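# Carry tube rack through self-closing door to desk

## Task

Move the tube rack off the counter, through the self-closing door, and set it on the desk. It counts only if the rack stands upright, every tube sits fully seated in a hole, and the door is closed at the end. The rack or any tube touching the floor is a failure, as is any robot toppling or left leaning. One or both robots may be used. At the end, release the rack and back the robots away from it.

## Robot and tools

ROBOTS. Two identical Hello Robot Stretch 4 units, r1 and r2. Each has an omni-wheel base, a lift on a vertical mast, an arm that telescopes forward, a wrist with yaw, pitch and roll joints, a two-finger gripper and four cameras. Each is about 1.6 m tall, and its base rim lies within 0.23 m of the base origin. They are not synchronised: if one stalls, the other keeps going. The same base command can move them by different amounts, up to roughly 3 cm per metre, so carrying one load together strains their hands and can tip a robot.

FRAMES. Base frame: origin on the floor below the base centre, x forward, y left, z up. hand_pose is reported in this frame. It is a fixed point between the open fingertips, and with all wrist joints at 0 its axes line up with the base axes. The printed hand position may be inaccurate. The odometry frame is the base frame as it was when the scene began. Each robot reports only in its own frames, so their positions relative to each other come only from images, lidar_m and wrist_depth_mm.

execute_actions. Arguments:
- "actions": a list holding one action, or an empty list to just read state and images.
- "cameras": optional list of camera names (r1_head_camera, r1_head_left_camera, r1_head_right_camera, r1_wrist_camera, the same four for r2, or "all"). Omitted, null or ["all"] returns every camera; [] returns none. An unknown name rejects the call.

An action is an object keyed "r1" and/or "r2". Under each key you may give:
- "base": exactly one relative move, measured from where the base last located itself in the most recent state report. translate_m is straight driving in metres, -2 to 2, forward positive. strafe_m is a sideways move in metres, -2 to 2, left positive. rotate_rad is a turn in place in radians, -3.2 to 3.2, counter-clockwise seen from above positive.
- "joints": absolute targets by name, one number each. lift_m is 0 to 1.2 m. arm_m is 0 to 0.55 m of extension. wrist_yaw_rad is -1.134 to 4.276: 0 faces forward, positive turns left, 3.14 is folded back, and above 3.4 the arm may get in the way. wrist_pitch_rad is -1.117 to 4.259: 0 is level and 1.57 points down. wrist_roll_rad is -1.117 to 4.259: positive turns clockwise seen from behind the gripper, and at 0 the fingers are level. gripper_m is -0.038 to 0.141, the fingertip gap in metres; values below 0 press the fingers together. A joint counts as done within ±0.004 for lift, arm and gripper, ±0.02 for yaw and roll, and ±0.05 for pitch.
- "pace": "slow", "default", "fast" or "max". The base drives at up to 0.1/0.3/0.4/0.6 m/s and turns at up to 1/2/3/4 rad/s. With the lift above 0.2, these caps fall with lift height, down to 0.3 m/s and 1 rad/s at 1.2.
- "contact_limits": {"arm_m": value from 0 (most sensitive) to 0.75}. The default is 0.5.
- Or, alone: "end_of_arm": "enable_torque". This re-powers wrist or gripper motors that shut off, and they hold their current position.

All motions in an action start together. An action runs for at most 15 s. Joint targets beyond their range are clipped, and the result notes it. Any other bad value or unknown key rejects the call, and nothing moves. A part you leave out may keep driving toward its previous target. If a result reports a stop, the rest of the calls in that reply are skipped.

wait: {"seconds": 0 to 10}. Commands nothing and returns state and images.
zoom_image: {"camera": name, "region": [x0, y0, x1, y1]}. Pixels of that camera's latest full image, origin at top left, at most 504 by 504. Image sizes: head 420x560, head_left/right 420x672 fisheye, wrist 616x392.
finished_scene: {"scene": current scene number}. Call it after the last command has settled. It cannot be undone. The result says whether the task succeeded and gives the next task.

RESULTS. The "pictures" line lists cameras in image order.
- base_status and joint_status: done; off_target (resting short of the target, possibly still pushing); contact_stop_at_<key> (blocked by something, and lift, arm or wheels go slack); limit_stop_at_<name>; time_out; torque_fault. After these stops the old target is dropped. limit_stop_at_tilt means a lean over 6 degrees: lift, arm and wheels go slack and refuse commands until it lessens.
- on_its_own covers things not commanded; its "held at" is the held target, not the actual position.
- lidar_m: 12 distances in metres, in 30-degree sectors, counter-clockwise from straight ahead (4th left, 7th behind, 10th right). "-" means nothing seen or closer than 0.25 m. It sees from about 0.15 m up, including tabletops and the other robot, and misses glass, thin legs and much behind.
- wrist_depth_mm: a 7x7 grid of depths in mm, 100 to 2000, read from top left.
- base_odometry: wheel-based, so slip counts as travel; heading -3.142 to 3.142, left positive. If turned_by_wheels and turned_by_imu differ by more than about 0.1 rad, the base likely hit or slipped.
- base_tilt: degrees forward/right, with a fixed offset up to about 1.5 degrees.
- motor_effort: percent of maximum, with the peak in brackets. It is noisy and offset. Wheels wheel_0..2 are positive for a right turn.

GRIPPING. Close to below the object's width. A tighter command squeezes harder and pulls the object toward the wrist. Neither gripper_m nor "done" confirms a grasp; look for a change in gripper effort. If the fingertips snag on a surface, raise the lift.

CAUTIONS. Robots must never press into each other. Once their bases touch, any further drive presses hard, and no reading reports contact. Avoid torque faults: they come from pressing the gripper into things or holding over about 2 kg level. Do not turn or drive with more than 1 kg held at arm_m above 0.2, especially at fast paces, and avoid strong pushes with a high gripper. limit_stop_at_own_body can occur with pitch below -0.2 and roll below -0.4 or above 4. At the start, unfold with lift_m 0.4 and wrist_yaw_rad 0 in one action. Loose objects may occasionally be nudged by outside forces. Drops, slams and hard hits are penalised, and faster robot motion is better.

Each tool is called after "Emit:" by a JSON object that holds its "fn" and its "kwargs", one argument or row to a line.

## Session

Emit:
{"fn": "execute_actions", "kwargs": {
  "actions": []
}}

Scene clock: 0.00 s.
r1.base_odometry: x=+0.000 y=+0.000 heading=+0.000 (m, m, rad; r1's odometry frame)
r1.turned_by_wheels: +0.000 (rad since the last result)
r1.turned_by_imu: +0.000 (rad since the last result)
r1.base_tilt: forward=+0.4 right=+0.2 (deg)
r1.lidar_m: 1.72 1.72 1.06 0.89 0.90 1.07 1.83 2.26 2.61 1.77 1.84 2.12
r1.base_status: not commanded
r1.joint_positions: lift_m=+0.145 arm_m=-0.002 wrist_yaw_rad=+3.060 wrist_pitch_rad=-0.002 wrist_roll_rad=+0.017 gripper_m=+0.057
r1.joint_status: not commanded
r1.motor_effort: lift_m=+19 arm_m=+0 wrist_yaw_rad=+0 wrist_pitch_rad=-6 wrist_roll_rad=+0 gripper_m=-2 wheel_0=+0 wheel_1=+0 wheel_2=+0 (%)
r1.hand_pose: x=-0.1119 y=+0.1107 z=+0.3239 quat_wxyz=(+0.041, +0.001, +0.008, +0.999) (m; r1's base frame)
r1.wrist_depth_mm: 142 144 - - 1537 1060 866 / - 143 - - 1537 1078 842 / - 128 225 - 1537 1078 866 / 108 141 266 - 1576 1078 866 / 139 - - - 1576 1060 854 / 1397 1430 1182 1397 214 1078 854 / 931 917 788 904 820 878 809
r2.base_odometry: x=+0.000 y=+0.000 heading=+0.000 (m, m, rad; r2's odometry frame)
r2.turned_by_wheels: +0.000 (rad since the last result)
r2.turned_by_imu: +0.000 (rad since the last result)
r2.base_tilt: forward=-0.2 right=+0.4 (deg)
r2.lidar_m: 1.94 2.44 2.15 2.15 2.10 1.05 1.05 1.23 1.87 1.87 2.33 1.79
r2.base_status: not commanded
r2.joint_positions: lift_m=+0.295 arm_m=+0.001 wrist_yaw_rad=+3.044 wrist_pitch_rad=-0.013 wrist_roll_rad=-0.009 gripper_m=+0.057
r2.joint_status: not commanded
r2.motor_effort: lift_m=+18 arm_m=-1 wrist_yaw_rad=+1 wrist_pitch_rad=-7 wrist_roll_rad=-1 gripper_m=-2 wheel_0=+0 wheel_1=+0 wheel_2=+0 (%)
r2.hand_pose: x=-0.1066 y=+0.1151 z=+0.4765 quat_wxyz=(+0.049, +0.006, -0.005, +0.999) (m; r2's base frame)
r2.wrist_depth_mm: - 143 - - 1921 1756 1661 / - 125 276 1430 1336 1756 1661 / 106 142 216 - 1808 1756 1661 / 142 161 - - 1808 1756 1708 / - - - - 1808 1756 1661 / 1397 1499 201 1661 195 1708 1661 / 1042 1008 1098 - 1182 1098 1182
pictures: r1_head_camera, r1_head_left_camera, r1_head_right_camera, r1_wrist_camera, r2_head_camera, r2_head_left_camera, r2_head_right_camera, r2_wrist_camera
Images, in order (width x height): r1_head_camera 420x560, r1_head_left_camera 420x672, r1_head_right_camera 420x672, r1_wrist_camera 616x392, r2_head_camera 420x560, r2_head_left_camera 420x672, r2_head_right_camera 420x672, r2_wrist_camera 616x392.

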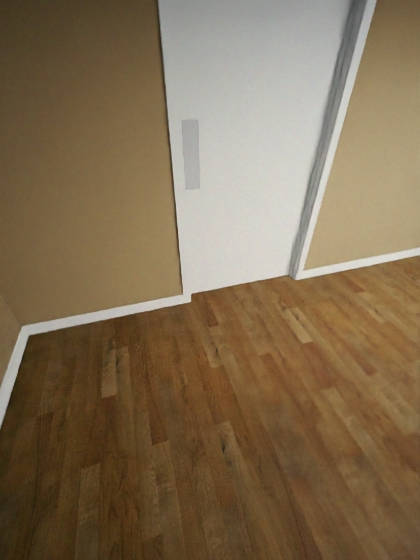

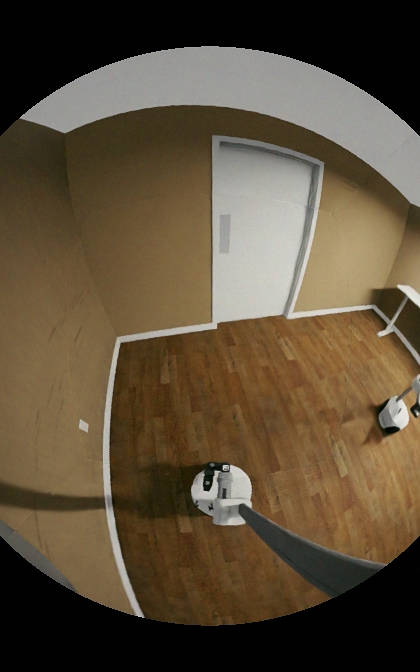

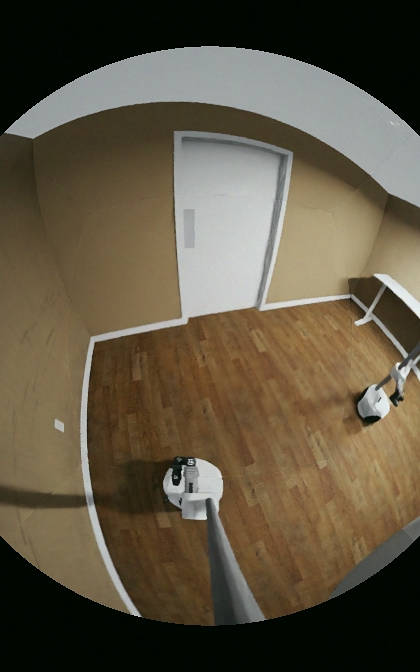

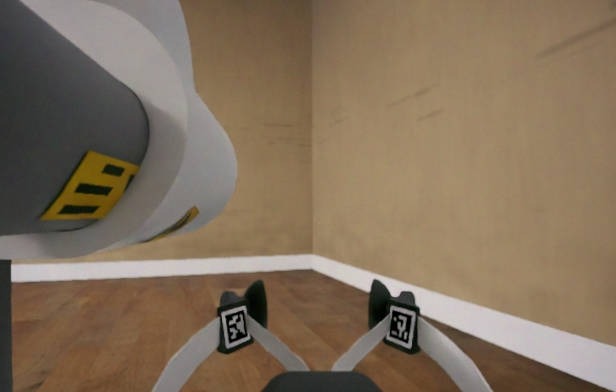

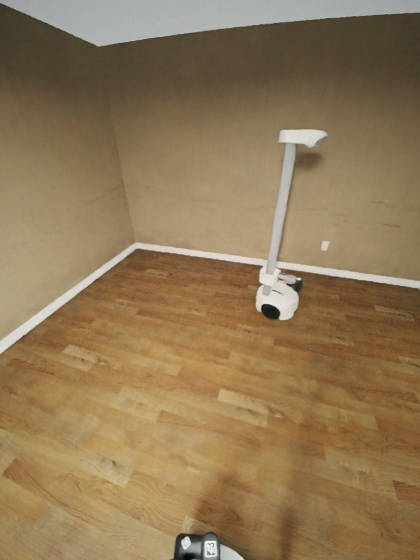

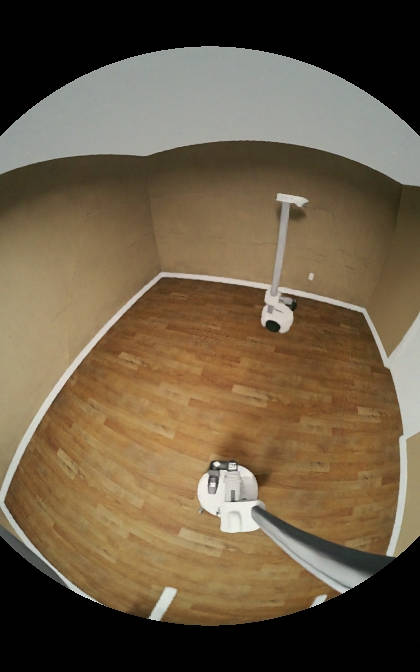

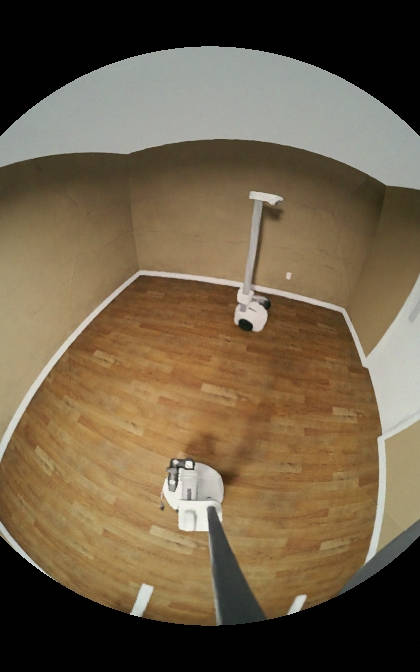

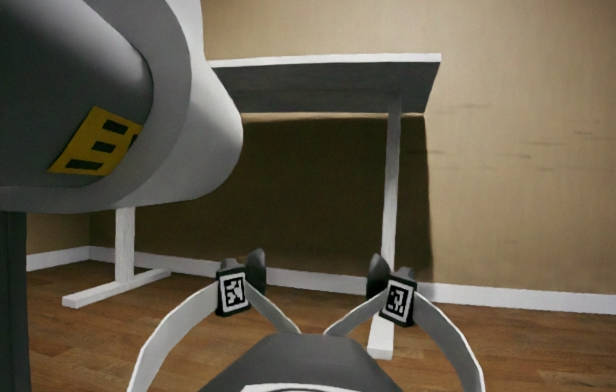

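Emit:
{"fn": "execute_actions", "kwargs": {
  "actions": [
    {"r1": {"base": {"rotate_rad": 0.26}}, "r2": {"base": {"rotate_rad": -1.83}}}
  ],
  "cameras": ["r1_head_camera", "r2_head_camera"]
}}

Scene clock: 6.43 s.
r1.base_odometry: x=+0.000 y=+0.000 heading=+0.260 (m, m, rad; r1's odometry frame)
r1.turned_by_wheels: +0.260 (rad since the last result)
r1.turned_by_imu: +0.261 (rad since the last result)
r1.base_tilt: forward=+0.4 right=+0.3 (deg)
r1.lidar_m: 1.72 1.31 0.93 0.87 0.94 1.29 2.24 2.34 3.21 1.76 2.52 1.88
r1.base_status: done
r1.joint_positions: lift_m=+0.145 arm_m=-0.002 wrist_yaw_rad=+3.060 wrist_pitch_rad=-0.002 wrist_roll_rad=+0.017 gripper_m=+0.057
r1.joint_status: not commanded
r1.motor_effort: lift_m=+19(19) arm_m=+0(0) wrist_yaw_rad=-1(0) wrist_pitch_rad=-7(6) wrist_roll_rad=+0(1) gripper_m=-3(5) wheel_0=+0(3) wheel_1=+0(6) wheel_2=+0(6) (%)
r1.hand_pose: x=-0.1119 y=+0.1107 z=+0.3239 quat_wxyz=(+0.041, +0.001, +0.008, +0.999) (m; r1's base frame)
r1.wrist_depth_mm: 142 144 - - - 1464 1025 / - 143 - - - 1464 1060 / - 128 224 - - 1464 1078 / 108 141 266 - - 1464 1060 / 139 - - - - 1464 1060 / 1397 1397 1160 1430 215 1308 1042 / 946 946 788 904 831 878 904
r2.base_odometry: x=+0.000 y=+0.000 heading=-1.830 (m, m, rad; r2's odometry frame)
r2.turned_by_wheels: -1.830 (rad since the last result)
r2.turned_by_imu: -1.813 (rad since the last result)
r2.base_tilt: forward=-0.2 right=+0.5 (deg)
r2.lidar_m: 1.87 1.96 2.82 1.80 2.91 2.20 2.13 2.25 1.90 1.04 1.11 1.54
r2.base_status: done
r2.joint_positions: lift_m=+0.295 arm_m=+0.001 wrist_yaw_rad=+3.044 wrist_pitch_rad=-0.013 wrist_roll_rad=-0.009 gripper_m=+0.057
r2.joint_status: not commanded
r2.motor_effort: lift_m=+18(18) arm_m=-1(1) wrist_yaw_rad=+0(0) wrist_pitch_rad=-7(7) wrist_roll_rad=-1(0) gripper_m=-2(2) wheel_0=+1(7) wheel_1=+1(1) wheel_2=+0(6) (%)
r2.hand_pose: x=-0.1066 y=+0.1151 z=+0.4765 quat_wxyz=(+0.049, +0.006, -0.005, +0.999) (m; r2's base frame)
r2.wrist_depth_mm: - 142 - - - - - / - 125 277 - - - - / 106 143 216 - - - - / 142 161 - - - - - / - - - - - - - / 1430 1499 201 1661 195 1708 1708 / 1025 1008 1138 - 1182 1098 1182
pictures: r1_head_camera, r2_head_camera
Images, in order (width x height): r1_head_camera 420x560, r2_head_camera 420x560.

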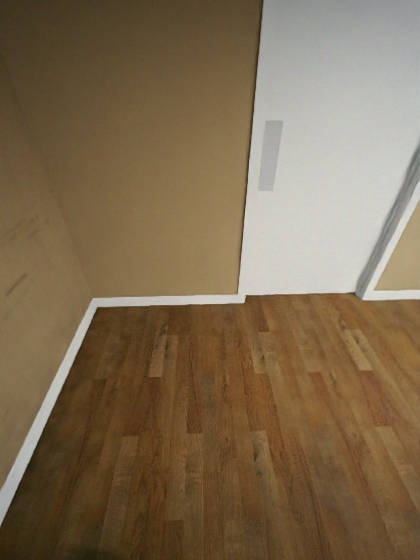

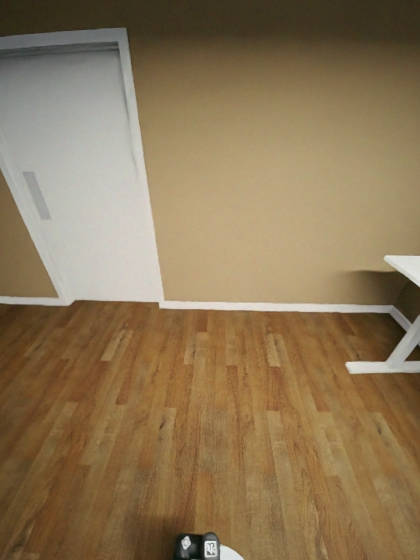

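Emit:
{"fn": "execute_actions", "kwargs": {
  "actions": [
    {"r1": {"base": {"strafe_m": -0.75}, "pace": "fast"}, "r2": {"base": {"rotate_rad": -0.04}, "joints": {"lift_m": 0.2}}}
  ],
  "cameras": []
}}

Emit:
{"fn": "execute_actions", "kwargs": {
  "actions": [
    {"r1": {"base": {"translate_m": 1.45}, "pace": "fast"}, "r2": {"base": {"strafe_m": 1.27}, "pace": "default"}}
  ],
  "cameras": ["r1_head_left_camera", "r2_head_camera"]
}}

Scene clock: 21.43 s.
r1.base_odometry: x=+0.193 y=-0.725 heading=+0.260 (m, m, rad; r1's odometry frame)
r1.turned_by_wheels: +0.000 (rad since the last result)
r1.turned_by_imu: +0.000 (rad since the last result)
r1.base_tilt: forward=+0.4 right=+0.3 (deg)
r1.lidar_m: 1.78 1.82 1.69 1.65 1.73 2.34 2.23 2.33 3.18 1.02 2.39 1.86
r1.base_status: done
r1.joint_positions: lift_m=+0.145 arm_m=-0.002 wrist_yaw_rad=+3.060 wrist_pitch_rad=-0.002 wrist_roll_rad=+0.017 gripper_m=+0.057
r1.joint_status: not commanded
r1.motor_effort: lift_m=+20(19) arm_m=+0(1) wrist_yaw_rad=-1(2) wrist_pitch_rad=-7(6) wrist_roll_rad=+0(1) gripper_m=-2(6) wheel_0=+0(7) wheel_1=-1(11) wheel_2=+0(0) (%)
r1.hand_pose: x=-0.1119 y=+0.1107 z=+0.3239 quat_wxyz=(+0.041, +0.001, +0.008, +0.999) (m; r1's base frame)
r1.wrist_depth_mm: 142 144 - - - - - / - 143 - - - - - / - 128 225 - - - - / 108 141 266 - - - - / 139 - - - - - - / 1397 1397 1160 1464 214 1397 1366 / 931 931 778 904 842 878 904
r2.base_odometry: x=+0.000 y=+0.000 heading=-1.870 (m, m, rad; r2's odometry frame)
r2.turned_by_wheels: -0.040 (rad since the last result)
r2.turned_by_imu: -0.042 (rad since the last result)
r2.base_tilt: forward=-0.2 right=+0.5 (deg)
r2.lidar_m: 1.87 1.92 1.21 1.04 3.03 2.23 2.14 2.25 1.92 1.05 1.10 1.51
r2.base_status: done
r2.joint_positions: lift_m=+0.200 arm_m=+0.001 wrist_yaw_rad=+3.044 wrist_pitch_rad=-0.013 wrist_roll_rad=-0.009 gripper_m=+0.057
r2.joint_status: all done
r2.motor_effort: lift_m=+15(16) arm_m=-1(1) wrist_yaw_rad=+0(0) wrist_pitch_rad=-7(7) wrist_roll_rad=+0(1) gripper_m=-3(3) wheel_0=+1(3) wheel_1=+0(5) wheel_2=+0(3) (%)
r2.hand_pose: x=-0.1066 y=+0.1151 z=+0.3821 quat_wxyz=(+0.049, +0.006, -0.005, +0.999) (m; r2's base frame)
r2.wrist_depth_mm: - 142 - - - - - / - 125 277 - - - - / 106 142 216 - - - - / 142 160 - - - - - / - - - - - - - / 1160 1229 200 1366 194 1397 1430 / 854 809 960 - 991 904 991
pictures: none
No camera images: the call's "cameras" was empty. Leave "cameras" out to get every camera's image.

Scene clock: 27.00 s.
r1.base_odometry: x=+1.594 y=-0.352 heading=+0.260 (m, m, rad; r1's odometry frame)
r1.turned_by_wheels: +0.000 (rad since the last result)
r1.turned_by_imu: -0.003 (rad since the last result)
r1.base_tilt: forward=+0.4 right=+0.3 (deg)
r1.lidar_m: 0.37 0.39 0.46 1.20 1.73 2.37 1.39 3.85 2.39 1.20 0.54 0.39
r1.base_status: done
r1.joint_positions: lift_m=+0.145 arm_m=-0.002 wrist_yaw_rad=+3.060 wrist_pitch_rad=-0.002 wrist_roll_rad=+0.017 gripper_m=+0.057
r1.joint_status: not commanded
r1.motor_effort: lift_m=+19(20) arm_m=+0(1) wrist_yaw_rad=+0(1) wrist_pitch_rad=-6(6) wrist_roll_rad=+0(0) gripper_m=-6(4) wheel_0=+0(10) wheel_1=+0(5) wheel_2=+1(12) (%)
r1.hand_pose: x=-0.1119 y=+0.1107 z=+0.3239 quat_wxyz=(+0.041, +0.001, +0.008, +0.999) (m; r1's base frame)
r1.wrist_depth_mm: 142 144 - - - - - / - 143 - - - - - / - 128 224 - - - - / 108 142 267 - - - - / 139 - - - - - - / 1366 1397 1160 1430 214 1430 1336 / 946 931 788 891 842 878 917
r2.base_odometry: x=+1.214 y=-0.374 heading=-1.870 (m, m, rad; r2's odometry frame)
r2.turned_by_wheels: +0.000 (rad since the last result)
r2.turned_by_imu: +0.003 (rad since the last result)
r2.base_tilt: forward=-0.2 right=+0.4 (deg)
r2.lidar_m: 1.36 1.94 1.72 1.63 1.73 2.21 2.12 2.22 3.06 2.32 2.43 2.00
r2.base_status: done
r2.joint_positions: lift_m=+0.200 arm_m=+0.001 wrist_yaw_rad=+3.044 wrist_pitch_rad=-0.013 wrist_roll_rad=-0.009 gripper_m=+0.057
r2.joint_status: not commanded
r2.motor_effort: lift_m=+16(16) arm_m=-1(1) wrist_yaw_rad=+0(1) wrist_pitch_rad=-8(8) wrist_roll_rad=-1(0) gripper_m=-3(3) wheel_0=+0(7) wheel_1=+0(8) wheel_2=+0(0) (%)
r2.hand_pose: x=-0.1066 y=+0.1151 z=+0.3820 quat_wxyz=(+0.049, +0.006, -0.005, +0.999) (m; r2's base frame)
r2.wrist_depth_mm: - 143 - - - - - / - 125 278 - - - - / 106 142 216 - - - - / 142 161 - - - - - / - - - - - - - / 1160 1229 201 1336 195 1430 1397 / 854 831 946 - 991 917 991
pictures: r1_head_left_camera, r2_head_camera
Images, in order (width x height): r1_head_left_camera 420x672, r2_head_camera 420x560.

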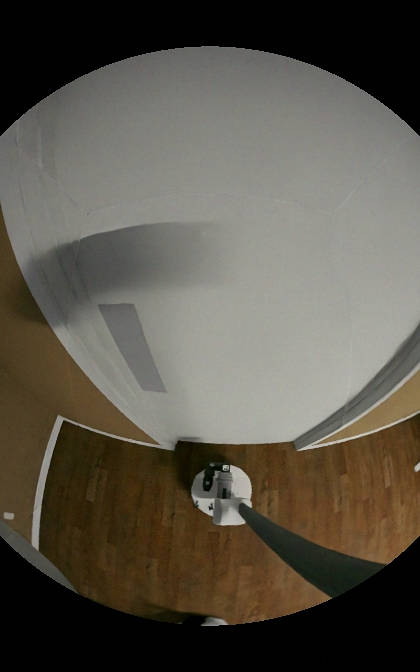

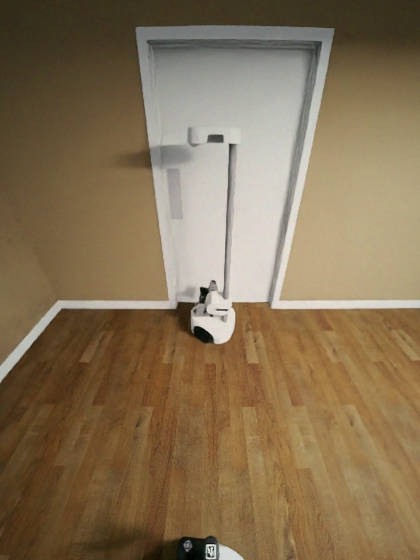

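Emit:
{"fn": "execute_actions", "kwargs": {
  "actions": [
    {"r1": {"base": {"translate_m": 0.25}, "pace": "slow"}, "r2": {"base": {"translate_m": 0.6}}}
  ],
  "cameras": []
}}

Emit:
{"fn": "execute_actions", "kwargs": {
  "actions": [
    {"r1": {"base": {"translate_m": 0.8}, "pace": "default"}, "r2": {"base": {"translate_m": 0.6}}}
  ],
  "cameras": []
}}

Emit:
{"fn": "execute_actions", "kwargs": {
  "actions": [
    {"r1": {"base": {"strafe_m": -0.38}, "pace": "default"}, "r2": {"base": {"translate_m": 0.45}}}
  ],
  "cameras": ["r1_head_right_camera", "r2_head_camera"]
}}

Scene clock: 39.23 s.
r1.base_odometry: x=+1.835 y=-0.288 heading=+0.260 (m, m, rad; r1's odometry frame)
r1.turned_by_wheels: +0.000 (rad since the last result)
r1.turned_by_imu: -0.002 (rad since the last result)
r1.base_tilt: forward=+0.4 right=+0.3 (deg)
r1.lidar_m: - 0.25 0.34 0.37 1.73 2.36 1.01 4.10 2.39 0.58 0.25 0.25
r1.base_status: done
r1.joint_positions: lift_m=+0.145 arm_m=-0.002 wrist_yaw_rad=+3.060 wrist_pitch_rad=-0.002 wrist_roll_rad=+0.017 gripper_m=+0.057
r1.joint_status: not commanded
r1.motor_effort: lift_m=+19(19) arm_m=+0(0) wrist_yaw_rad=+0(0) wrist_pitch_rad=-6(7) wrist_roll_rad=+1(0) gripper_m=-4(1) wheel_0=+5(15) wheel_1=+6(12) wheel_2=-14(20) (%)
r1.hand_pose: x=-0.1119 y=+0.1107 z=+0.3239 quat_wxyz=(+0.041, +0.001, +0.008, +0.999) (m; r1's base frame)
r1.wrist_depth_mm: 142 144 - - - - - / - 143 - - - - - / - 128 224 - - - - / 108 142 266 - - - - / 139 - - - - - - / 1397 1397 1118 1138 214 1397 1366 / 931 931 778 891 842 891 891
r2.base_odometry: x=+1.037 y=-0.947 heading=-1.870 (m, m, rad; r2's odometry frame)
r2.turned_by_wheels: +0.000 (rad since the last result)
r2.turned_by_imu: -0.003 (rad since the last result)
r2.base_tilt: forward=-0.2 right=+0.4 (deg)
r2.lidar_m: 1.02 1.36 1.71 1.62 1.71 2.36 2.73 2.84 2.46 2.32 1.81 1.44
r2.base_status: done
r2.joint_positions: lift_m=+0.200 arm_m=+0.001 wrist_yaw_rad=+3.044 wrist_pitch_rad=-0.013 wrist_roll_rad=-0.009 gripper_m=+0.057
r2.joint_status: not commanded
r2.motor_effort: lift_m=+16(16) arm_m=-1(1) wrist_yaw_rad=+0(0) wrist_pitch_rad=-7(7) wrist_roll_rad=-1(1) gripper_m=-3(2) wheel_0=+0(6) wheel_1=+0(5) wheel_2=+1(8) (%)
r2.hand_pose: x=-0.1066 y=+0.1151 z=+0.3820 quat_wxyz=(+0.049, +0.006, -0.005, +0.999) (m; r2's base frame)
r2.wrist_depth_mm: - 142 - - - - - / - 125 276 - - - - / 106 142 216 - - - - / 142 161 - - - - - / - - - - - - - / 1182 1229 201 1366 195 1366 1430 / 854 820 946 - 991 904 976
pictures: none
No camera images: the call's "cameras" was empty. Leave "cameras" out to get every camera's image.

Scene clock: 43.37 s.
r1.base_odometry: x=+2.608 y=-0.083 heading=+0.259 (m, m, rad; r1's odometry frame)
r1.turned_by_wheels: +0.000 (rad since the last result)
r1.turned_by_imu: -0.005 (rad since the last result)
r1.base_tilt: forward=+0.4 right=+0.3 (deg)
r1.lidar_m: 4.00 2.35 1.71 1.63 0.88 0.70 1.21 0.77 0.29 0.25 - 0.25
r1.base_status: done
r1.joint_positions: lift_m=+0.145 arm_m=-0.002 wrist_yaw_rad=+3.060 wrist_pitch_rad=-0.002 wrist_roll_rad=+0.017 gripper_m=+0.057
r1.joint_status: not commanded
r1.motor_effort: lift_m=+19(19) arm_m=+0(0) wrist_yaw_rad=-1(1) wrist_pitch_rad=-6(6) wrist_roll_rad=+0(0) gripper_m=-3(2) wheel_0=+7(12) wheel_1=-4(12) wheel_2=-5(24) (%)
r1.hand_pose: x=-0.1119 y=+0.1107 z=+0.3239 quat_wxyz=(+0.041, +0.001, +0.008, +0.999) (m; r1's base frame)
r1.wrist_depth_mm: 143 144 - - - 768 788 / - 143 - - - 759 768 / - 128 224 - - 768 778 / 108 141 267 - - 759 768 / 139 - - - - 750 759 / 1397 1430 1182 1281 214 741 750 / 946 931 788 904 759 723 741
r2.base_odometry: x=+0.860 y=-1.521 heading=-1.870 (m, m, rad; r2's odometry frame)
r2.turned_by_wheels: +0.000 (rad since the last result)
r2.turned_by_imu: -0.003 (rad since the last result)
r2.base_tilt: forward=-0.2 right=+0.4 (deg)
r2.lidar_m: 1.21 0.78 0.99 1.62 1.71 2.34 3.39 3.47 2.44 2.31 0.98 0.96
r2.base_status: done
r2.joint_positions: lift_m=+0.200 arm_m=+0.001 wrist_yaw_rad=+3.044 wrist_pitch_rad=-0.013 wrist_roll_rad=-0.009 gripper_m=+0.057
r2.joint_status: not commanded
r2.motor_effort: lift_m=+16(16) arm_m=-1(1) wrist_yaw_rad=+0(1) wrist_pitch_rad=-7(7) wrist_roll_rad=-1(2) gripper_m=-3(2) wheel_0=-1(6) wheel_1=+0(7) wheel_2=+0(9) (%)
r2.hand_pose: x=-0.1066 y=+0.1151 z=+0.3820 quat_wxyz=(+0.049, +0.006, -0.005, +0.999) (m; r2's base frame)
r2.wrist_depth_mm: - 142 - - - - - / - 125 276 - - - - / 106 143 216 - - - - / 142 160 - - - - - / - - - - - - - / 1160 1229 201 1336 195 1397 1397 / 866 831 931 - 1008 917 976
pictures: none
No camera images: the call's "cameras" was empty. Leave "cameras" out to get every camera's image.

Scene clock: 46.37 s.
r1.base_odometry: x=+2.706 y=-0.450 heading=+0.260 (m, m, rad; r1's odometry frame)
r1.turned_by_wheels: +0.000 (rad since the last result)
r1.turned_by_imu: +0.001 (rad since the last result)
r1.base_tilt: forward=+0.5 right=+0.2 (deg)
r1.lidar_m: 3.99 2.90 2.10 2.01 0.98 0.85 0.94 0.28 0.25 - 0.25 0.25
r1.base_status: done
r1.joint_positions: lift_m=+0.145 arm_m=-0.002 wrist_yaw_rad=+3.060 wrist_pitch_rad=-0.002 wrist_roll_rad=+0.017 gripper_m=+0.057
r1.joint_status: not commanded
r1.motor_effort: lift_m=+19(19) arm_m=+0(0) wrist_yaw_rad=+0(1) wrist_pitch_rad=-6(7) wrist_roll_rad=+0(0) gripper_m=-4(4) wheel_0=+2(20) wheel_1=-1(14) wheel_2=+0(3) (%)
r1.hand_pose: x=-0.1119 y=+0.1107 z=+0.3239 quat_wxyz=(+0.041, +0.001, +0.008, +0.999) (m; r1's base frame)
r1.wrist_depth_mm: 142 144 - - - - 866 / - 143 - - - - 866 / - 128 224 - - - 878 / 108 142 266 - 1042 - 878 / 139 621 - - - - 878 / 452 1160 1138 1308 214 1281 878 / 462 741 788 917 842 878 820
r2.base_odometry: x=+0.728 y=-1.951 heading=-1.870 (m, m, rad; r2's odometry frame)
r2.turned_by_wheels: +0.000 (rad since the last result)
r2.turned_by_imu: -0.002 (rad since the last result)
r2.base_tilt: forward=-0.2 right=+0.5 (deg)
r2.lidar_m: 0.98 0.49 0.41 1.00 1.68 2.32 3.91 3.94 2.44 0.92 0.71 0.85
r2.base_status: done
r2.joint_positions: lift_m=+0.200 arm_m=+0.001 wrist_yaw_rad=+3.044 wrist_pitch_rad=-0.013 wrist_roll_rad=-0.009 gripper_m=+0.057
r2.joint_status: not commanded
r2.motor_effort: lift_m=+16(16) arm_m=-1(1) wrist_yaw_rad=+0(1) wrist_pitch_rad=-7(7) wrist_roll_rad=-1(1) gripper_m=-3(3) wheel_0=-1(6) wheel_1=-1(7) wheel_2=+2(8) (%)
r2.hand_pose: x=-0.1066 y=+0.1151 z=+0.3820 quat_wxyz=(+0.049, +0.006, -0.005, +0.999) (m; r2's base frame)
r2.wrist_depth_mm: - 142 - - - - - / - 125 277 - - - - / 106 142 216 - - - - / 142 160 - - - - - / - - - - - - - / 1138 1229 200 1366 195 1366 1366 / 854 831 946 - 976 917 976
pictures: r1_head_right_camera, r2_head_camera
Images, in order (width x height): r1_head_right_camera 420x672, r2_head_camera 420x560.

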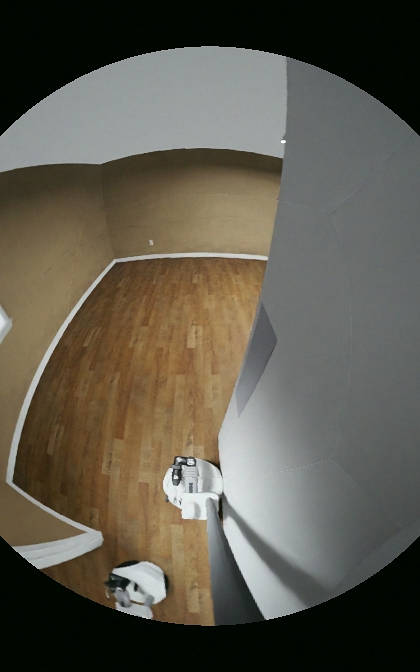

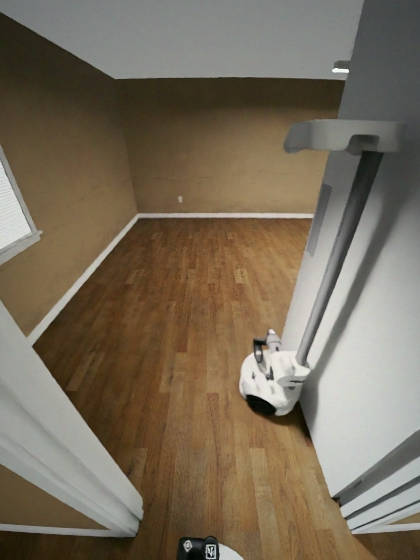

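Emit:
{"fn": "execute_actions", "kwargs": {
  "actions": [
    {"r1": {"base": {"translate_m": 0.16}}, "r2": {"base": {"strafe_m": -0.09}}}
  ],
  "cameras": []
}}

Emit:
{"fn": "execute_actions", "kwargs": {
  "actions": [
    {"r1": {"base": {"strafe_m": -0.05}}, "r2": {"base": {"rotate_rad": 0.24}}}
  ],
  "cameras": ["r2_head_camera"]
}}

Scene clock: 54.67 s.
r1.base_odometry: x=+2.860 y=-0.409 heading=+0.260 (m, m, rad; r1's odometry frame)
r1.turned_by_wheels: +0.000 (rad since the last result)
r1.turned_by_imu: -0.001 (rad since the last result)
r1.base_tilt: forward=+0.5 right=+0.3 (deg)
r1.lidar_m: 3.83 2.91 2.08 1.99 1.09 0.95 0.99 0.27 0.25 - 0.25 0.28
r1.base_status: done
r1.joint_positions: lift_m=+0.145 arm_m=-0.002 wrist_yaw_rad=+3.060 wrist_pitch_rad=-0.002 wrist_roll_rad=+0.017 gripper_m=+0.057
r1.joint_status: not commanded
r1.motor_effort: lift_m=+19(19) arm_m=+0(0) wrist_yaw_rad=-1(0) wrist_pitch_rad=-7(7) wrist_roll_rad=+0(1) gripper_m=-2(3) wheel_0=+4(11) wheel_1=-3(4) wheel_2=+2(10) (%)
r1.hand_pose: x=-0.1119 y=+0.1107 z=+0.3239 quat_wxyz=(+0.041, +0.001, +0.008, +0.999) (m; r1's base frame)
r1.wrist_depth_mm: 143 144 - - - - 931 / - 143 - - - - 946 / - 128 224 - - - 931 / 108 142 265 - - - 917 / 140 609 - - - - 904 / 452 707 1160 1118 214 1397 917 / 455 683 778 904 842 878 878
r2.base_odometry: x=+0.642 y=-1.925 heading=-1.870 (m, m, rad; r2's odometry frame)
r2.turned_by_wheels: +0.000 (rad since the last result)
r2.turned_by_imu: -0.002 (rad since the last result)
r2.base_tilt: forward=-0.2 right=+0.4 (deg)
r2.lidar_m: 0.98 2.37 0.49 0.99 1.81 2.44 3.89 3.97 2.35 0.95 0.62 0.77
r2.base_status: done
r2.joint_positions: lift_m=+0.200 arm_m=+0.001 wrist_yaw_rad=+3.044 wrist_pitch_rad=-0.013 wrist_roll_rad=-0.009 gripper_m=+0.057
r2.joint_status: not commanded
r2.motor_effort: lift_m=+16(16) arm_m=-1(1) wrist_yaw_rad=+1(1) wrist_pitch_rad=-7(7) wrist_roll_rad=-2(1) gripper_m=-3(3) wheel_0=-1(8) wheel_1=+0(8) wheel_2=+1(3) (%)
r2.hand_pose: x=-0.1066 y=+0.1151 z=+0.3820 quat_wxyz=(+0.049, +0.006, -0.005, +0.999) (m; r2's base frame)
r2.wrist_depth_mm: - 142 - - - - - / - 125 276 - - - - / 106 142 216 - - - - / 142 160 - - - - - / - - - - - - - / 1182 1229 202 1336 195 1397 1397 / 866 820 946 - 991 904 976
pictures: none
No camera images: the call's "cameras" was empty. Leave "cameras" out to get every camera's image.

Scene clock: 55.77 s.
r1.base_odometry: x=+2.873 y=-0.457 heading=+0.260 (m, m, rad; r1's odometry frame)
r1.turned_by_wheels: +0.000 (rad since the last result)
r1.turned_by_imu: +0.000 (rad since the last result)
r1.base_tilt: forward=+0.4 right=+0.2 (deg)
r1.lidar_m: 3.83 3.00 2.16 2.06 1.12 0.99 0.67 0.25 0.25 - 0.25 0.28
r1.base_status: done
r1.joint_positions: lift_m=+0.145 arm_m=-0.002 wrist_yaw_rad=+3.060 wrist_pitch_rad=-0.002 wrist_roll_rad=+0.017 gripper_m=+0.057
r1.joint_status: not commanded
r1.motor_effort: lift_m=+19(19) arm_m=+0(0) wrist_yaw_rad=+0(1) wrist_pitch_rad=-6(6) wrist_roll_rad=+0(0) gripper_m=-3(0) wheel_0=+1(16) wheel_1=-2(16) wheel_2=+0(1) (%)
r1.hand_pose: x=-0.1119 y=+0.1107 z=+0.3239 quat_wxyz=(+0.041, +0.001, +0.008, +0.999) (m; r1's base frame)
r1.wrist_depth_mm: 143 144 - - - - 946 / - 143 - - - - 946 / - 128 224 - - - 946 / 108 141 266 - 1255 - 931 / 140 549 - - - - 946 / 418 627 1160 1182 214 1397 931 / 427 603 788 904 831 866 878
r2.base_odometry: x=+0.642 y=-1.925 heading=-1.630 (m, m, rad; r2's odometry frame)
r2.turned_by_wheels: +0.240 (rad since the last result)
r2.turned_by_imu: +0.237 (rad since the last result)
r2.base_tilt: forward=-0.2 right=+0.4 (deg)
r2.lidar_m: 3.51 0.51 0.49 1.71 1.98 3.36 3.78 2.65 2.26 0.63 0.65 0.98
r2.base_status: done
r2.joint_positions: lift_m=+0.200 arm_m=+0.001 wrist_yaw_rad=+3.044 wrist_pitch_rad=-0.013 wrist_roll_rad=-0.009 gripper_m=+0.057
r2.joint_status: not commanded
r2.motor_effort: lift_m=+16(16) arm_m=-1(1) wrist_yaw_rad=-1(0) wrist_pitch_rad=-8(7) wrist_roll_rad=+0(1) gripper_m=-3(3) wheel_0=-1(4) wheel_1=+0(7) wheel_2=+1(5) (%)
r2.hand_pose: x=-0.1066 y=+0.1151 z=+0.3820 quat_wxyz=(+0.049, +0.006, -0.005, +0.999) (m; r2's base frame)
r2.wrist_depth_mm: - 142 - - - - - / - 125 277 - - - - / 106 143 216 - - - - / 142 160 - - - - - / - - - - - - - / 1160 1229 200 1366 195 1430 1366 / 866 820 931 - 976 917 991
pictures: r2_head_camera
Images, in order (width x height): r2_head_camera 420x560.

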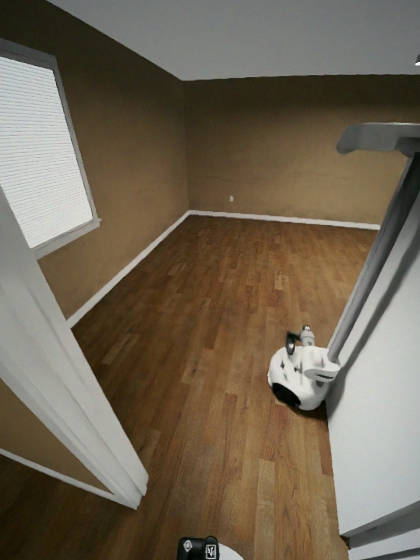

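Emit:
{"fn": "execute_actions", "kwargs": {
  "actions": [
    {"r2": {"base": {"translate_m": 2.0}, "pace": "fast"}}
  ],
  "cameras": []
}}

Emit:
{"fn": "execute_actions", "kwargs": {
  "actions": [
    {"r2": {"base": {"rotate_rad": -1.82}, "joints": {"lift_m": 0.4, "wrist_yaw_rad": 0, "gripper_m": 0.14}}}
  ],
  "cameras": ["r2_head_camera"]
}}

Scene clock: 67.87 s.
r1.base_odometry: x=+2.873 y=-0.457 heading=+0.260 (m, m, rad; r1's odometry frame)
r1.turned_by_wheels: +0.000 (rad since the last result)
r1.turned_by_imu: -0.003 (rad since the last result)
r1.base_tilt: forward=+0.5 right=+0.2 (deg)
r1.lidar_m: 3.83 0.97 0.95 2.04 1.12 1.16 0.63 0.26 0.25 - 0.25 0.29
r1.base_status: not commanded
r1.joint_positions: lift_m=+0.145 arm_m=-0.002 wrist_yaw_rad=+3.060 wrist_pitch_rad=-0.002 wrist_roll_rad=+0.017 gripper_m=+0.057
r1.joint_status: not commanded
r1.motor_effort: lift_m=+19(19) arm_m=+0(0) wrist_yaw_rad=+0(0) wrist_pitch_rad=-7(6) wrist_roll_rad=+1(1) gripper_m=-3(3) wheel_0=+1(1) wheel_1=-2(2) wheel_2=+1(1) (%)
r1.hand_pose: x=-0.1119 y=+0.1107 z=+0.3239 quat_wxyz=(+0.041, +0.001, +0.008, +0.999) (m; r1's base frame)
r1.wrist_depth_mm: 142 144 - - - - 946 / - 143 - - - - 931 / - 128 224 - - - 931 / 108 141 267 - - - 931 / 139 549 - - - - 931 / 418 627 1138 1430 215 1397 946 / 427 603 788 917 831 866 878
r2.base_odometry: x=+0.524 y=-3.921 heading=-1.630 (m, m, rad; r2's odometry frame)
r2.turned_by_wheels: +0.000 (rad since the last result)
r2.turned_by_imu: -0.006 (rad since the last result)
r2.base_tilt: forward=-0.2 right=+0.4 (deg)
r2.lidar_m: 2.56 1.44 1.19 1.18 1.39 1.57 1.56 0.97 1.22 2.88 3.58 3.06
r2.base_status: done
r2.joint_positions: lift_m=+0.200 arm_m=+0.001 wrist_yaw_rad=+3.044 wrist_pitch_rad=-0.013 wrist_roll_rad=-0.009 gripper_m=+0.057
r2.joint_status: not commanded
r2.motor_effort: lift_m=+16(16) arm_m=-1(1) wrist_yaw_rad=+0(1) wrist_pitch_rad=-7(7) wrist_roll_rad=-2(2) gripper_m=-3(3) wheel_0=-1(5) wheel_1=+0(8) wheel_2=-1(13) (%)
r2.hand_pose: x=-0.1066 y=+0.1151 z=+0.3820 quat_wxyz=(+0.049, +0.006, -0.005, +0.999) (m; r2's base frame)
r2.wrist_depth_mm: - 142 - - 1576 1499 1464 / - 125 277 - 1576 1576 1464 / 106 142 216 - 1618 1499 1464 / 142 161 - - 1661 1537 1464 / 976 1756 - - 1576 1537 1464 / 931 1138 200 1336 195 1430 1430 / 854 831 931 - 991 904 976
pictures: none
No camera images: the call's "cameras" was empty. Leave "cameras" out to get every camera's image.

Scene clock: 70.23 s.
r1.base_odometry: x=+2.873 y=-0.457 heading=+0.260 (m, m, rad; r1's odometry frame)
r1.turned_by_wheels: +0.000 (rad since the last result)
r1.turned_by_imu: -0.001 (rad since the last result)
r1.base_tilt: forward=+0.4 right=+0.2 (deg)
r1.lidar_m: 3.82 0.74 0.97 2.05 1.11 1.14 0.64 0.26 0.25 - 0.25 0.30
r1.base_status: not commanded
r1.joint_positions: lift_m=+0.145 arm_m=-0.002 wrist_yaw_rad=+3.060 wrist_pitch_rad=-0.002 wrist_roll_rad=+0.017 gripper_m=+0.057
r1.joint_status: not commanded
r1.motor_effort: lift_m=+19(19) arm_m=+0(0) wrist_yaw_rad=-1(1) wrist_pitch_rad=-6(7) wrist_roll_rad=+0(2) gripper_m=-3(2) wheel_0=+1(1) wheel_1=-2(2) wheel_2=+1(1) (%)
r1.hand_pose: x=-0.1119 y=+0.1107 z=+0.3239 quat_wxyz=(+0.041, +0.001, +0.008, +0.999) (m; r1's base frame)
r1.wrist_depth_mm: 142 144 - - - - 946 / - 143 - - - - 946 / - 128 224 - - - 946 / 108 141 266 - - - 946 / 139 549 - - - - 931 / 421 634 1160 1430 214 1430 946 / 424 603 788 904 842 878 891
r2.base_odometry: x=+0.524 y=-3.921 heading=+2.833 (m, m, rad; r2's odometry frame)
r2.turned_by_wheels: -1.820 (rad since the last result)
r2.turned_by_imu: -1.802 (rad since the last result)
r2.base_tilt: forward=-0.2 right=+0.4 (deg)
r2.lidar_m: 2.88 3.02 3.18 3.05 1.73 1.28 1.20 1.22 1.62 1.54 0.99 0.97
r2.base_status: done
r2.joint_positions: lift_m=+0.400 arm_m=+0.001 wrist_yaw_rad=+0.000 wrist_pitch_rad=-0.013 wrist_roll_rad=-0.009 gripper_m=+0.140
r2.joint_status: all done
r2.motor_effort: lift_m=+21(21) arm_m=-1(1) wrist_yaw_rad=+0(5) wrist_pitch_rad=-7(7) wrist_roll_rad=-1(0) gripper_m=-1(3) wheel_0=+0(3) wheel_1=+0(10) wheel_2=-1(7) (%)
r2.hand_pose: x=+0.4605 y=-0.0873 z=+0.5816 quat_wxyz=(+1.000, -0.005, -0.006, +0.000) (m; r2's base frame)
r2.wrist_depth_mm: - - - - - - 809 / - - - - - - 809 / - - - - - - 820 / - - - - - - 820 / - - - - - - 809 / 1661 1576 1576 1921 1661 820 809 / 1229 1255 1336 - 1464 1229 820
pictures: r2_head_camera
Images, in order (width x height): r2_head_camera 420x560.

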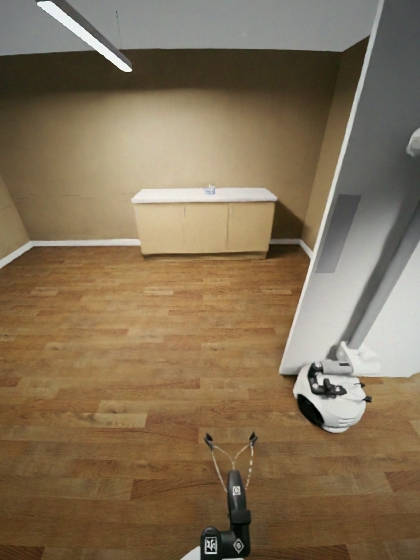

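Emit:
{"fn": "execute_actions", "kwargs": {
  "actions": [
    {"r2": {"base": {"translate_m": 2.0}, "joints": {"lift_m": 0.87}, "pace": "fast"}}
  ],
  "cameras": ["r2_head_camera","r2_wrist_camera"]
}}

Scene clock: 80.00 s.
r1.base_odometry: x=+2.873 y=-0.457 heading=+0.260 (m, m, rad; r1's odometry frame)
r1.turned_by_wheels: +0.000 (rad since the last result)
r1.turned_by_imu: -0.003 (rad since the last result)
r1.base_tilt: forward=+0.4 right=+0.2 (deg)
r1.lidar_m: 3.83 2.98 2.15 2.06 1.11 1.16 0.67 0.26 0.25 - 0.25 0.30
r1.base_status: not commanded
r1.joint_positions: lift_m=+0.145 arm_m=-0.002 wrist_yaw_rad=+3.060 wrist_pitch_rad=-0.002 wrist_roll_rad=+0.017 gripper_m=+0.057
r1.joint_status: not commanded
r1.motor_effort: lift_m=+19(19) arm_m=+0(0) wrist_yaw_rad=-1(1) wrist_pitch_rad=-5(5) wrist_roll_rad=+0(0) gripper_m=-3(1) wheel_0=+1(1) wheel_1=-2(2) wheel_2=+1(1) (%)
r1.hand_pose: x=-0.1119 y=+0.1107 z=+0.3239 quat_wxyz=(+0.041, +0.001, +0.008, +0.999) (m; r1's base frame)
r1.wrist_depth_mm: 142 144 - - - - 931 / - 143 - - - - 946 / - 128 225 - - - 946 / 108 141 266 - - - 946 / 140 544 - - - - 946 / 418 634 1182 1464 214 1366 931 / 424 597 778 904 831 866 878
r2.base_odometry: x=-1.381 y=-3.315 heading=+2.833 (m, m, rad; r2's odometry frame)
r2.turned_by_wheels: +0.000 (rad since the last result)
r2.turned_by_imu: -0.007 (rad since the last result)
r2.base_tilt: forward=-0.2 right=+0.4 (deg)
r2.lidar_m: 0.88 0.91 1.23 3.05 3.16 3.35 3.26 1.03 1.26 1.56 1.62 0.92
r2.base_status: done
r2.joint_positions: lift_m=+0.870 arm_m=+0.001 wrist_yaw_rad=+0.000 wrist_pitch_rad=-0.013 wrist_roll_rad=-0.009 gripper_m=+0.140
r2.joint_status: all done
r2.motor_effort: lift_m=+21(23) arm_m=-1(1) wrist_yaw_rad=-1(1) wrist_pitch_rad=-7(7) wrist_roll_rad=+0(2) gripper_m=+2(1) wheel_0=-1(5) wheel_1=-1(3) wheel_2=+1(11) (%)
r2.hand_pose: x=+0.4605 y=-0.0874 z=+1.0516 quat_wxyz=(+1.000, -0.005, -0.006, +0.000) (m; r2's base frame)
r2.wrist_depth_mm: 1336 1308 1308 1308 1255 1281 1229 / 1366 1336 1308 1308 1281 1255 1255 / 1336 1308 1308 1281 1281 1255 1281 / 1366 1366 1336 1308 1281 1308 1255 / 891 946 1060 854 1182 1281 1255 / 699 676 683 654 676 647 676 / 691 691 691 - 676 668 676
pictures: r2_head_camera, r2_wrist_camera
Images, in order (width x height): r2_head_camera 420x560, r2_wrist_camera 616x392.

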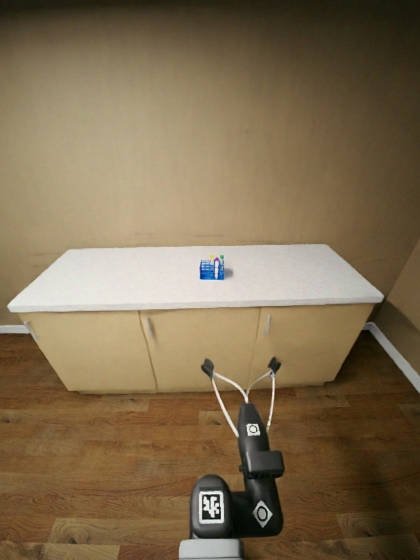

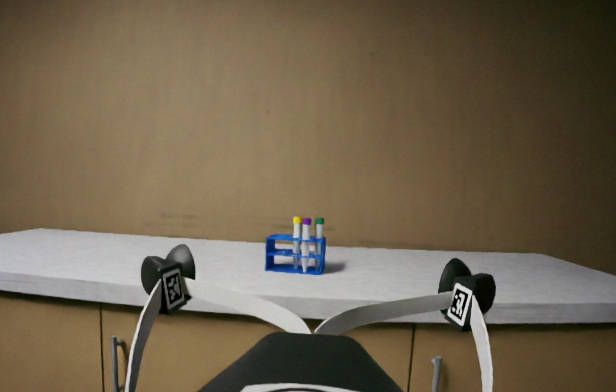

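Emit:
{"fn": "zoom_image", "kwargs": {
  "camera": "r2_wrist_camera",
  "region": [230, 200, 370, 290]
}}

Emit:
{"fn": "zoom_image", "kwargs": {
  "camera": "r2_head_camera",
  "region": [170, 240, 260, 300]
}}

Region (230, 200, 370, 290) of r2_wrist_camera's 616x392 image, scaled by 3.600; it fills the top 324 rows of this view, and the rest is white.

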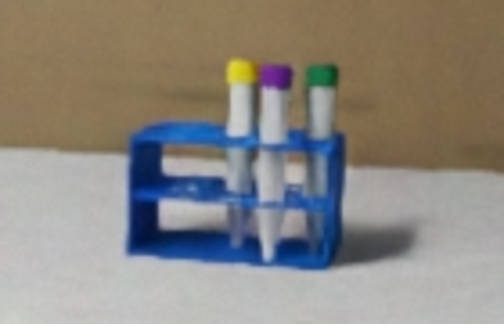

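Region (170, 240, 260, 300) of r2_head_camera's 420x560 image, scaled by 5.600, with more detail than that image has.

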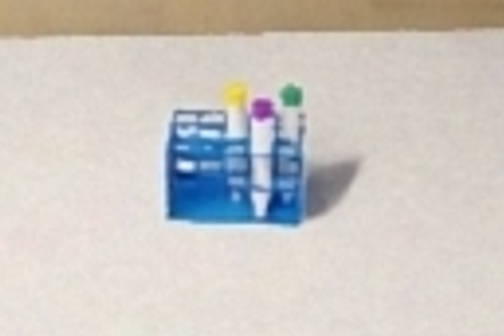

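Emit:
{"fn": "execute_actions", "kwargs": {
  "actions": [
    {"r2": {"base": {"strafe_m": 0.152}}}
  ],
  "cameras": []
}}

Emit:
{"fn": "execute_actions", "kwargs": {
  "actions": [
    {"r2": {"base": {"translate_m": 0.34}}}
  ],
  "cameras": []
}}

Emit:
{"fn": "execute_actions", "kwargs": {
  "actions": [
    {"r2": {"base": {"rotate_rad": -0.1}, "joints": {"arm_m": 0.15, "lift_m": 0.83, "wrist_pitch_rad": 0.16}}}
  ],
  "cameras": ["r2_head_camera","r2_wrist_camera"]
}}

Scene clock: 103.57 s.
r1.base_odometry: x=+2.873 y=-0.457 heading=+0.260 (m, m, rad; r1's odometry frame)
r1.turned_by_wheels: +0.000 (rad since the last result)
r1.turned_by_imu: -0.002 (rad since the last result)
r1.base_tilt: forward=+0.5 right=+0.2 (deg)
r1.lidar_m: 3.83 2.99 2.15 2.06 1.13 1.14 0.65 0.27 0.25 - 0.25 0.29
r1.base_status: not commanded
r1.joint_positions: lift_m=+0.145 arm_m=-0.002 wrist_yaw_rad=+3.060 wrist_pitch_rad=-0.002 wrist_roll_rad=+0.017 gripper_m=+0.057
r1.joint_status: not commanded
r1.motor_effort: lift_m=+19(19) arm_m=+0(0) wrist_yaw_rad=-1(1) wrist_pitch_rad=-5(6) wrist_roll_rad=+0(1) gripper_m=-4(4) wheel_0=+1(1) wheel_1=-2(2) wheel_2=+1(1) (%)
r1.hand_pose: x=-0.1119 y=+0.1107 z=+0.3239 quat_wxyz=(+0.041, +0.001, +0.008, +0.999) (m; r1's base frame)
r1.wrist_depth_mm: 142 145 - - - - 960 / - 143 - - - - 946 / - 128 224 - - - 946 / 108 142 267 - - - 931 / 139 554 - - - - 931 / 418 621 1160 1430 214 1366 931 / 430 597 788 904 842 866 878
r2.base_odometry: x=-1.428 y=-3.460 heading=+2.834 (m, m, rad; r2's odometry frame)
r2.turned_by_wheels: +0.000 (rad since the last result)
r2.turned_by_imu: -0.001 (rad since the last result)
r2.base_tilt: forward=-0.2 right=+0.4 (deg)
r2.lidar_m: 0.87 0.92 2.19 2.88 3.03 3.36 3.25 1.12 1.28 1.70 1.29 0.92
r2.base_status: done
r2.joint_positions: lift_m=+0.870 arm_m=+0.001 wrist_yaw_rad=+0.000 wrist_pitch_rad=-0.013 wrist_roll_rad=-0.009 gripper_m=+0.140
r2.joint_status: not commanded
r2.motor_effort: lift_m=+21(21) arm_m=-1(1) wrist_yaw_rad=-1(0) wrist_pitch_rad=-7(7) wrist_roll_rad=-2(2) gripper_m=-1(1) wheel_0=+2(9) wheel_1=-1(7) wheel_2=+1(0) (%)
r2.hand_pose: x=+0.4605 y=-0.0874 z=+1.0516 quat_wxyz=(+1.000, -0.005, -0.006, +0.000) (m; r2's base frame)
r2.wrist_depth_mm: 1336 1366 1308 1281 1281 1281 1229 / 1397 1308 1308 1308 1255 1281 1255 / 1397 1336 1336 1281 1281 1255 1255 / 1366 1336 1281 1336 1308 1255 1281 / 891 946 1042 1118 1008 1281 1281 / 691 668 676 647 668 640 661 / 691 683 683 - 683 676 661
pictures: none
No camera images: the call's "cameras" was empty. Leave "cameras" out to get every camera's image.

Scene clock: 106.17 s.
r1.base_odometry: x=+2.873 y=-0.457 heading=+0.260 (m, m, rad; r1's odometry frame)
r1.turned_by_wheels: +0.000 (rad since the last result)
r1.turned_by_imu: -0.001 (rad since the last result)
r1.base_tilt: forward=+0.4 right=+0.3 (deg)
r1.lidar_m: 3.84 2.97 2.17 2.06 1.11 1.13 0.65 0.26 0.25 - 0.25 0.28
r1.base_status: not commanded
r1.joint_positions: lift_m=+0.145 arm_m=-0.002 wrist_yaw_rad=+3.060 wrist_pitch_rad=-0.002 wrist_roll_rad=+0.017 gripper_m=+0.057
r1.joint_status: not commanded
r1.motor_effort: lift_m=+19(19) arm_m=+0(1) wrist_yaw_rad=-1(1) wrist_pitch_rad=-6(6) wrist_roll_rad=+0(0) gripper_m=-4(1) wheel_0=+1(1) wheel_1=-2(2) wheel_2=+1(1) (%)
r1.hand_pose: x=-0.1119 y=+0.1107 z=+0.3239 quat_wxyz=(+0.041, +0.001, +0.008, +0.999) (m; r1's base frame)
r1.wrist_depth_mm: 142 144 - - - - 960 / - 143 - - - - 931 / - 128 224 - - - 946 / 108 142 267 - - - 931 / 140 549 - - - - 931 / 424 627 1160 1464 214 1397 931 / 427 603 798 904 831 866 878
r2.base_odometry: x=-1.752 y=-3.356 heading=+2.834 (m, m, rad; r2's odometry frame)
r2.turned_by_wheels: +0.000 (rad since the last result)
r2.turned_by_imu: -0.002 (rad since the last result)
r2.base_tilt: forward=-0.2 right=+0.4 (deg)
r2.lidar_m: 0.53 0.54 0.75 2.91 3.02 3.73 3.64 1.40 1.78 1.72 0.79 0.56
r2.base_status: done
r2.joint_positions: lift_m=+0.870 arm_m=+0.001 wrist_yaw_rad=+0.000 wrist_pitch_rad=-0.013 wrist_roll_rad=-0.009 gripper_m=+0.140
r2.joint_status: not commanded
r2.motor_effort: lift_m=+21(21) arm_m=-1(1) wrist_yaw_rad=-1(0) wrist_pitch_rad=-8(8) wrist_roll_rad=-2(0) gripper_m=+0(1) wheel_0=+1(5) wheel_1=+0(7) wheel_2=+2(8) (%)
r2.hand_pose: x=+0.4605 y=-0.0874 z=+1.0516 quat_wxyz=(+1.000, -0.005, -0.006, +0.000) (m; r2's base frame)
r2.wrist_depth_mm: 991 976 991 946 946 917 917 / 1008 991 976 976 960 946 917 / 1008 991 991 976 946 946 931 / 1025 1008 976 976 960 946 946 / 904 991 976 976 946 960 946 / 508 488 488 597 504 504 615 / 375 384 413 - 436 410 430
pictures: none
No camera images: the call's "cameras" was empty. Leave "cameras" out to get every camera's image.

Scene clock: 107.67 s.
r1.base_odometry: x=+2.873 y=-0.457 heading=+0.260 (m, m, rad; r1's odometry frame)
r1.turned_by_wheels: +0.000 (rad since the last result)
r1.turned_by_imu: -0.001 (rad since the last result)
r1.base_tilt: forward=+0.4 right=+0.3 (deg)
r1.lidar_m: 3.83 2.99 2.13 2.06 1.11 1.15 0.67 0.26 0.25 - 0.25 0.27
r1.base_status: not commanded
r1.joint_positions: lift_m=+0.145 arm_m=-0.002 wrist_yaw_rad=+3.060 wrist_pitch_rad=-0.002 wrist_roll_rad=+0.017 gripper_m=+0.057
r1.joint_status: not commanded
r1.motor_effort: lift_m=+19(19) arm_m=-1(0) wrist_yaw_rad=-1(0) wrist_pitch_rad=-6(6) wrist_roll_rad=+0(0) gripper_m=-5(4) wheel_0=+1(1) wheel_1=-2(2) wheel_2=+1(1) (%)
r1.hand_pose: x=-0.1119 y=+0.1107 z=+0.3239 quat_wxyz=(+0.041, +0.001, +0.008, +0.999) (m; r1's base frame)
r1.wrist_depth_mm: 142 144 - - - - 946 / - 143 - - - - 946 / - 129 224 - - - 931 / 108 141 266 - - - 946 / 140 549 - - - - 931 / 421 621 1138 1464 213 1397 931 / 427 603 788 904 842 866 878
r2.base_odometry: x=-1.752 y=-3.356 heading=+2.734 (m, m, rad; r2's odometry frame)
r2.turned_by_wheels: -0.100 (rad since the last result)
r2.turned_by_imu: -0.100 (rad since the last result)
r2.base_tilt: forward=-0.1 right=+0.4 (deg)
r2.lidar_m: 0.54 0.55 0.70 2.90 2.96 3.74 3.59 1.39 1.62 1.71 0.89 0.59
r2.base_status: done
r2.joint_positions: lift_m=+0.830 arm_m=+0.149 wrist_yaw_rad=+0.000 wrist_pitch_rad=+0.162 wrist_roll_rad=-0.009 gripper_m=+0.140
r2.joint_status: all done
r2.motor_effort: lift_m=+15(18) arm_m=+4(5) wrist_yaw_rad=+0(0) wrist_pitch_rad=-7(6) wrist_roll_rad=+0(0) gripper_m=+0(2) wheel_0=+0(5) wheel_1=-1(7) wheel_2=-1(7) (%)
r2.hand_pose: x=+0.6048 y=-0.0874 z=+0.9619 quat_wxyz=(+0.997, -0.005, +0.081, +0.000) (m; r2's base frame)
r2.wrist_depth_mm: 759 759 778 788 788 788 778 / 768 778 778 788 809 798 809 / 798 798 798 820 809 831 842 / 627 647 668 397 569 778 809 / 368 382 399 373 373 424 427 / 258 252 251 285 256 256 289 / 208 211 223 - 229 218 -
pictures: r2_head_camera, r2_wrist_camera
Images, in order (width x height): r2_head_camera 420x560, r2_wrist_camera 616x392.

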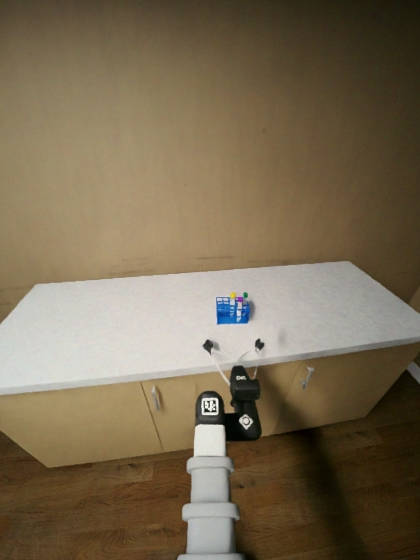

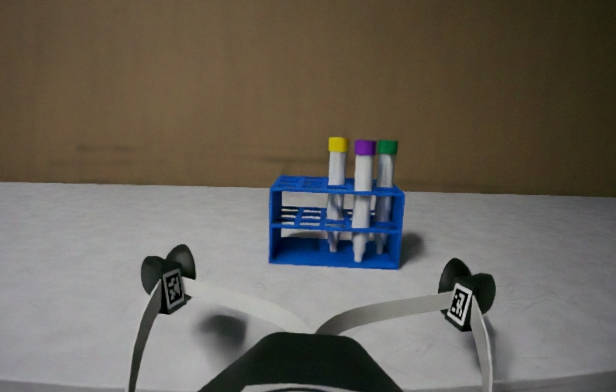

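Emit:
{"fn": "execute_actions", "kwargs": {
  "actions": [
    {"r2": {"base": {"strafe_m": -0.014}, "joints": {"arm_m": 0.265, "lift_m": 0.824}}}
  ],
  "cameras": ["r2_wrist_camera"]
}}

Scene clock: 121.03 s.
r1.base_odometry: x=+2.873 y=-0.457 heading=+0.260 (m, m, rad; r1's odometry frame)
r1.turned_by_wheels: +0.000 (rad since the last result)
r1.turned_by_imu: -0.002 (rad since the last result)
r1.base_tilt: forward=+0.4 right=+0.3 (deg)
r1.lidar_m: 3.83 2.98 2.15 2.04 1.12 1.15 0.65 0.26 0.25 - 0.25 0.28
r1.base_status: not commanded
r1.joint_positions: lift_m=+0.145 arm_m=-0.002 wrist_yaw_rad=+3.060 wrist_pitch_rad=-0.002 wrist_roll_rad=+0.017 gripper_m=+0.057
r1.joint_status: not commanded
r1.motor_effort: lift_m=+19(19) arm_m=+0(1) wrist_yaw_rad=-1(1) wrist_pitch_rad=-6(7) wrist_roll_rad=+1(1) gripper_m=-1(1) wheel_0=+1(1) wheel_1=-2(2) wheel_2=+1(1) (%)
r1.hand_pose: x=-0.1119 y=+0.1107 z=+0.3239 quat_wxyz=(+0.041, +0.001, +0.008, +0.999) (m; r1's base frame)
r1.wrist_depth_mm: 143 144 - - - - 946 / - 143 - - - - 946 / - 128 225 - - - 931 / 108 142 267 - - - 946 / 139 554 - - - - 931 / 421 627 1160 1464 214 1397 931 / 427 603 788 917 842 878 891
r2.base_odometry: x=-1.746 y=-3.344 heading=+2.733 (m, m, rad; r2's odometry frame)
r2.turned_by_wheels: +0.000 (rad since the last result)
r2.turned_by_imu: -0.002 (rad since the last result)
r2.base_tilt: forward=-0.2 right=+0.4 (deg)
r2.lidar_m: 0.53 0.53 0.70 2.90 2.99 3.80 3.58 1.38 1.58 1.69 0.89 0.59
r2.base_status: done
r2.joint_positions: lift_m=+0.824 arm_m=+0.264 wrist_yaw_rad=+0.000 wrist_pitch_rad=+0.162 wrist_roll_rad=-0.009 gripper_m=+0.140
r2.joint_status: all done
r2.motor_effort: lift_m=+15(15) arm_m=+5(5) wrist_yaw_rad=+0(0) wrist_pitch_rad=-7(7) wrist_roll_rad=-1(2) gripper_m=+0(2) wheel_0=+0(6) wheel_1=-1(6) wheel_2=+0(3) (%)
r2.hand_pose: x=+0.7198 y=-0.0874 z=+0.9559 quat_wxyz=(+0.997, -0.005, +0.081, +0.000) (m; r2's base frame)
r2.wrist_depth_mm: 647 654 661 668 668 683 683 / 668 676 676 691 691 691 699 / 691 691 707 707 707 715 741 / 591 615 634 293 268 732 732 / 351 359 322 278 285 404 407 / 248 239 238 260 245 243 274 / 200 200 213 - 219 208 -
pictures: r2_wrist_camera
Images, in order (width x height): r2_wrist_camera 616x392.

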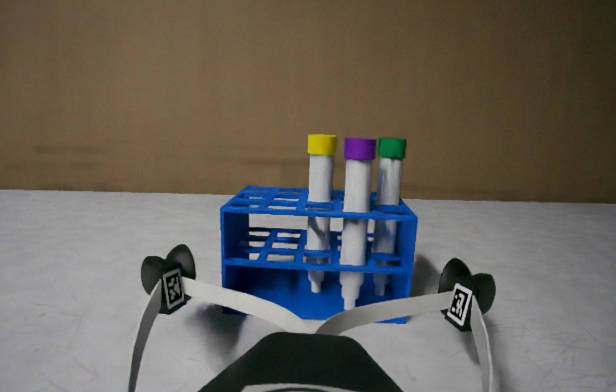

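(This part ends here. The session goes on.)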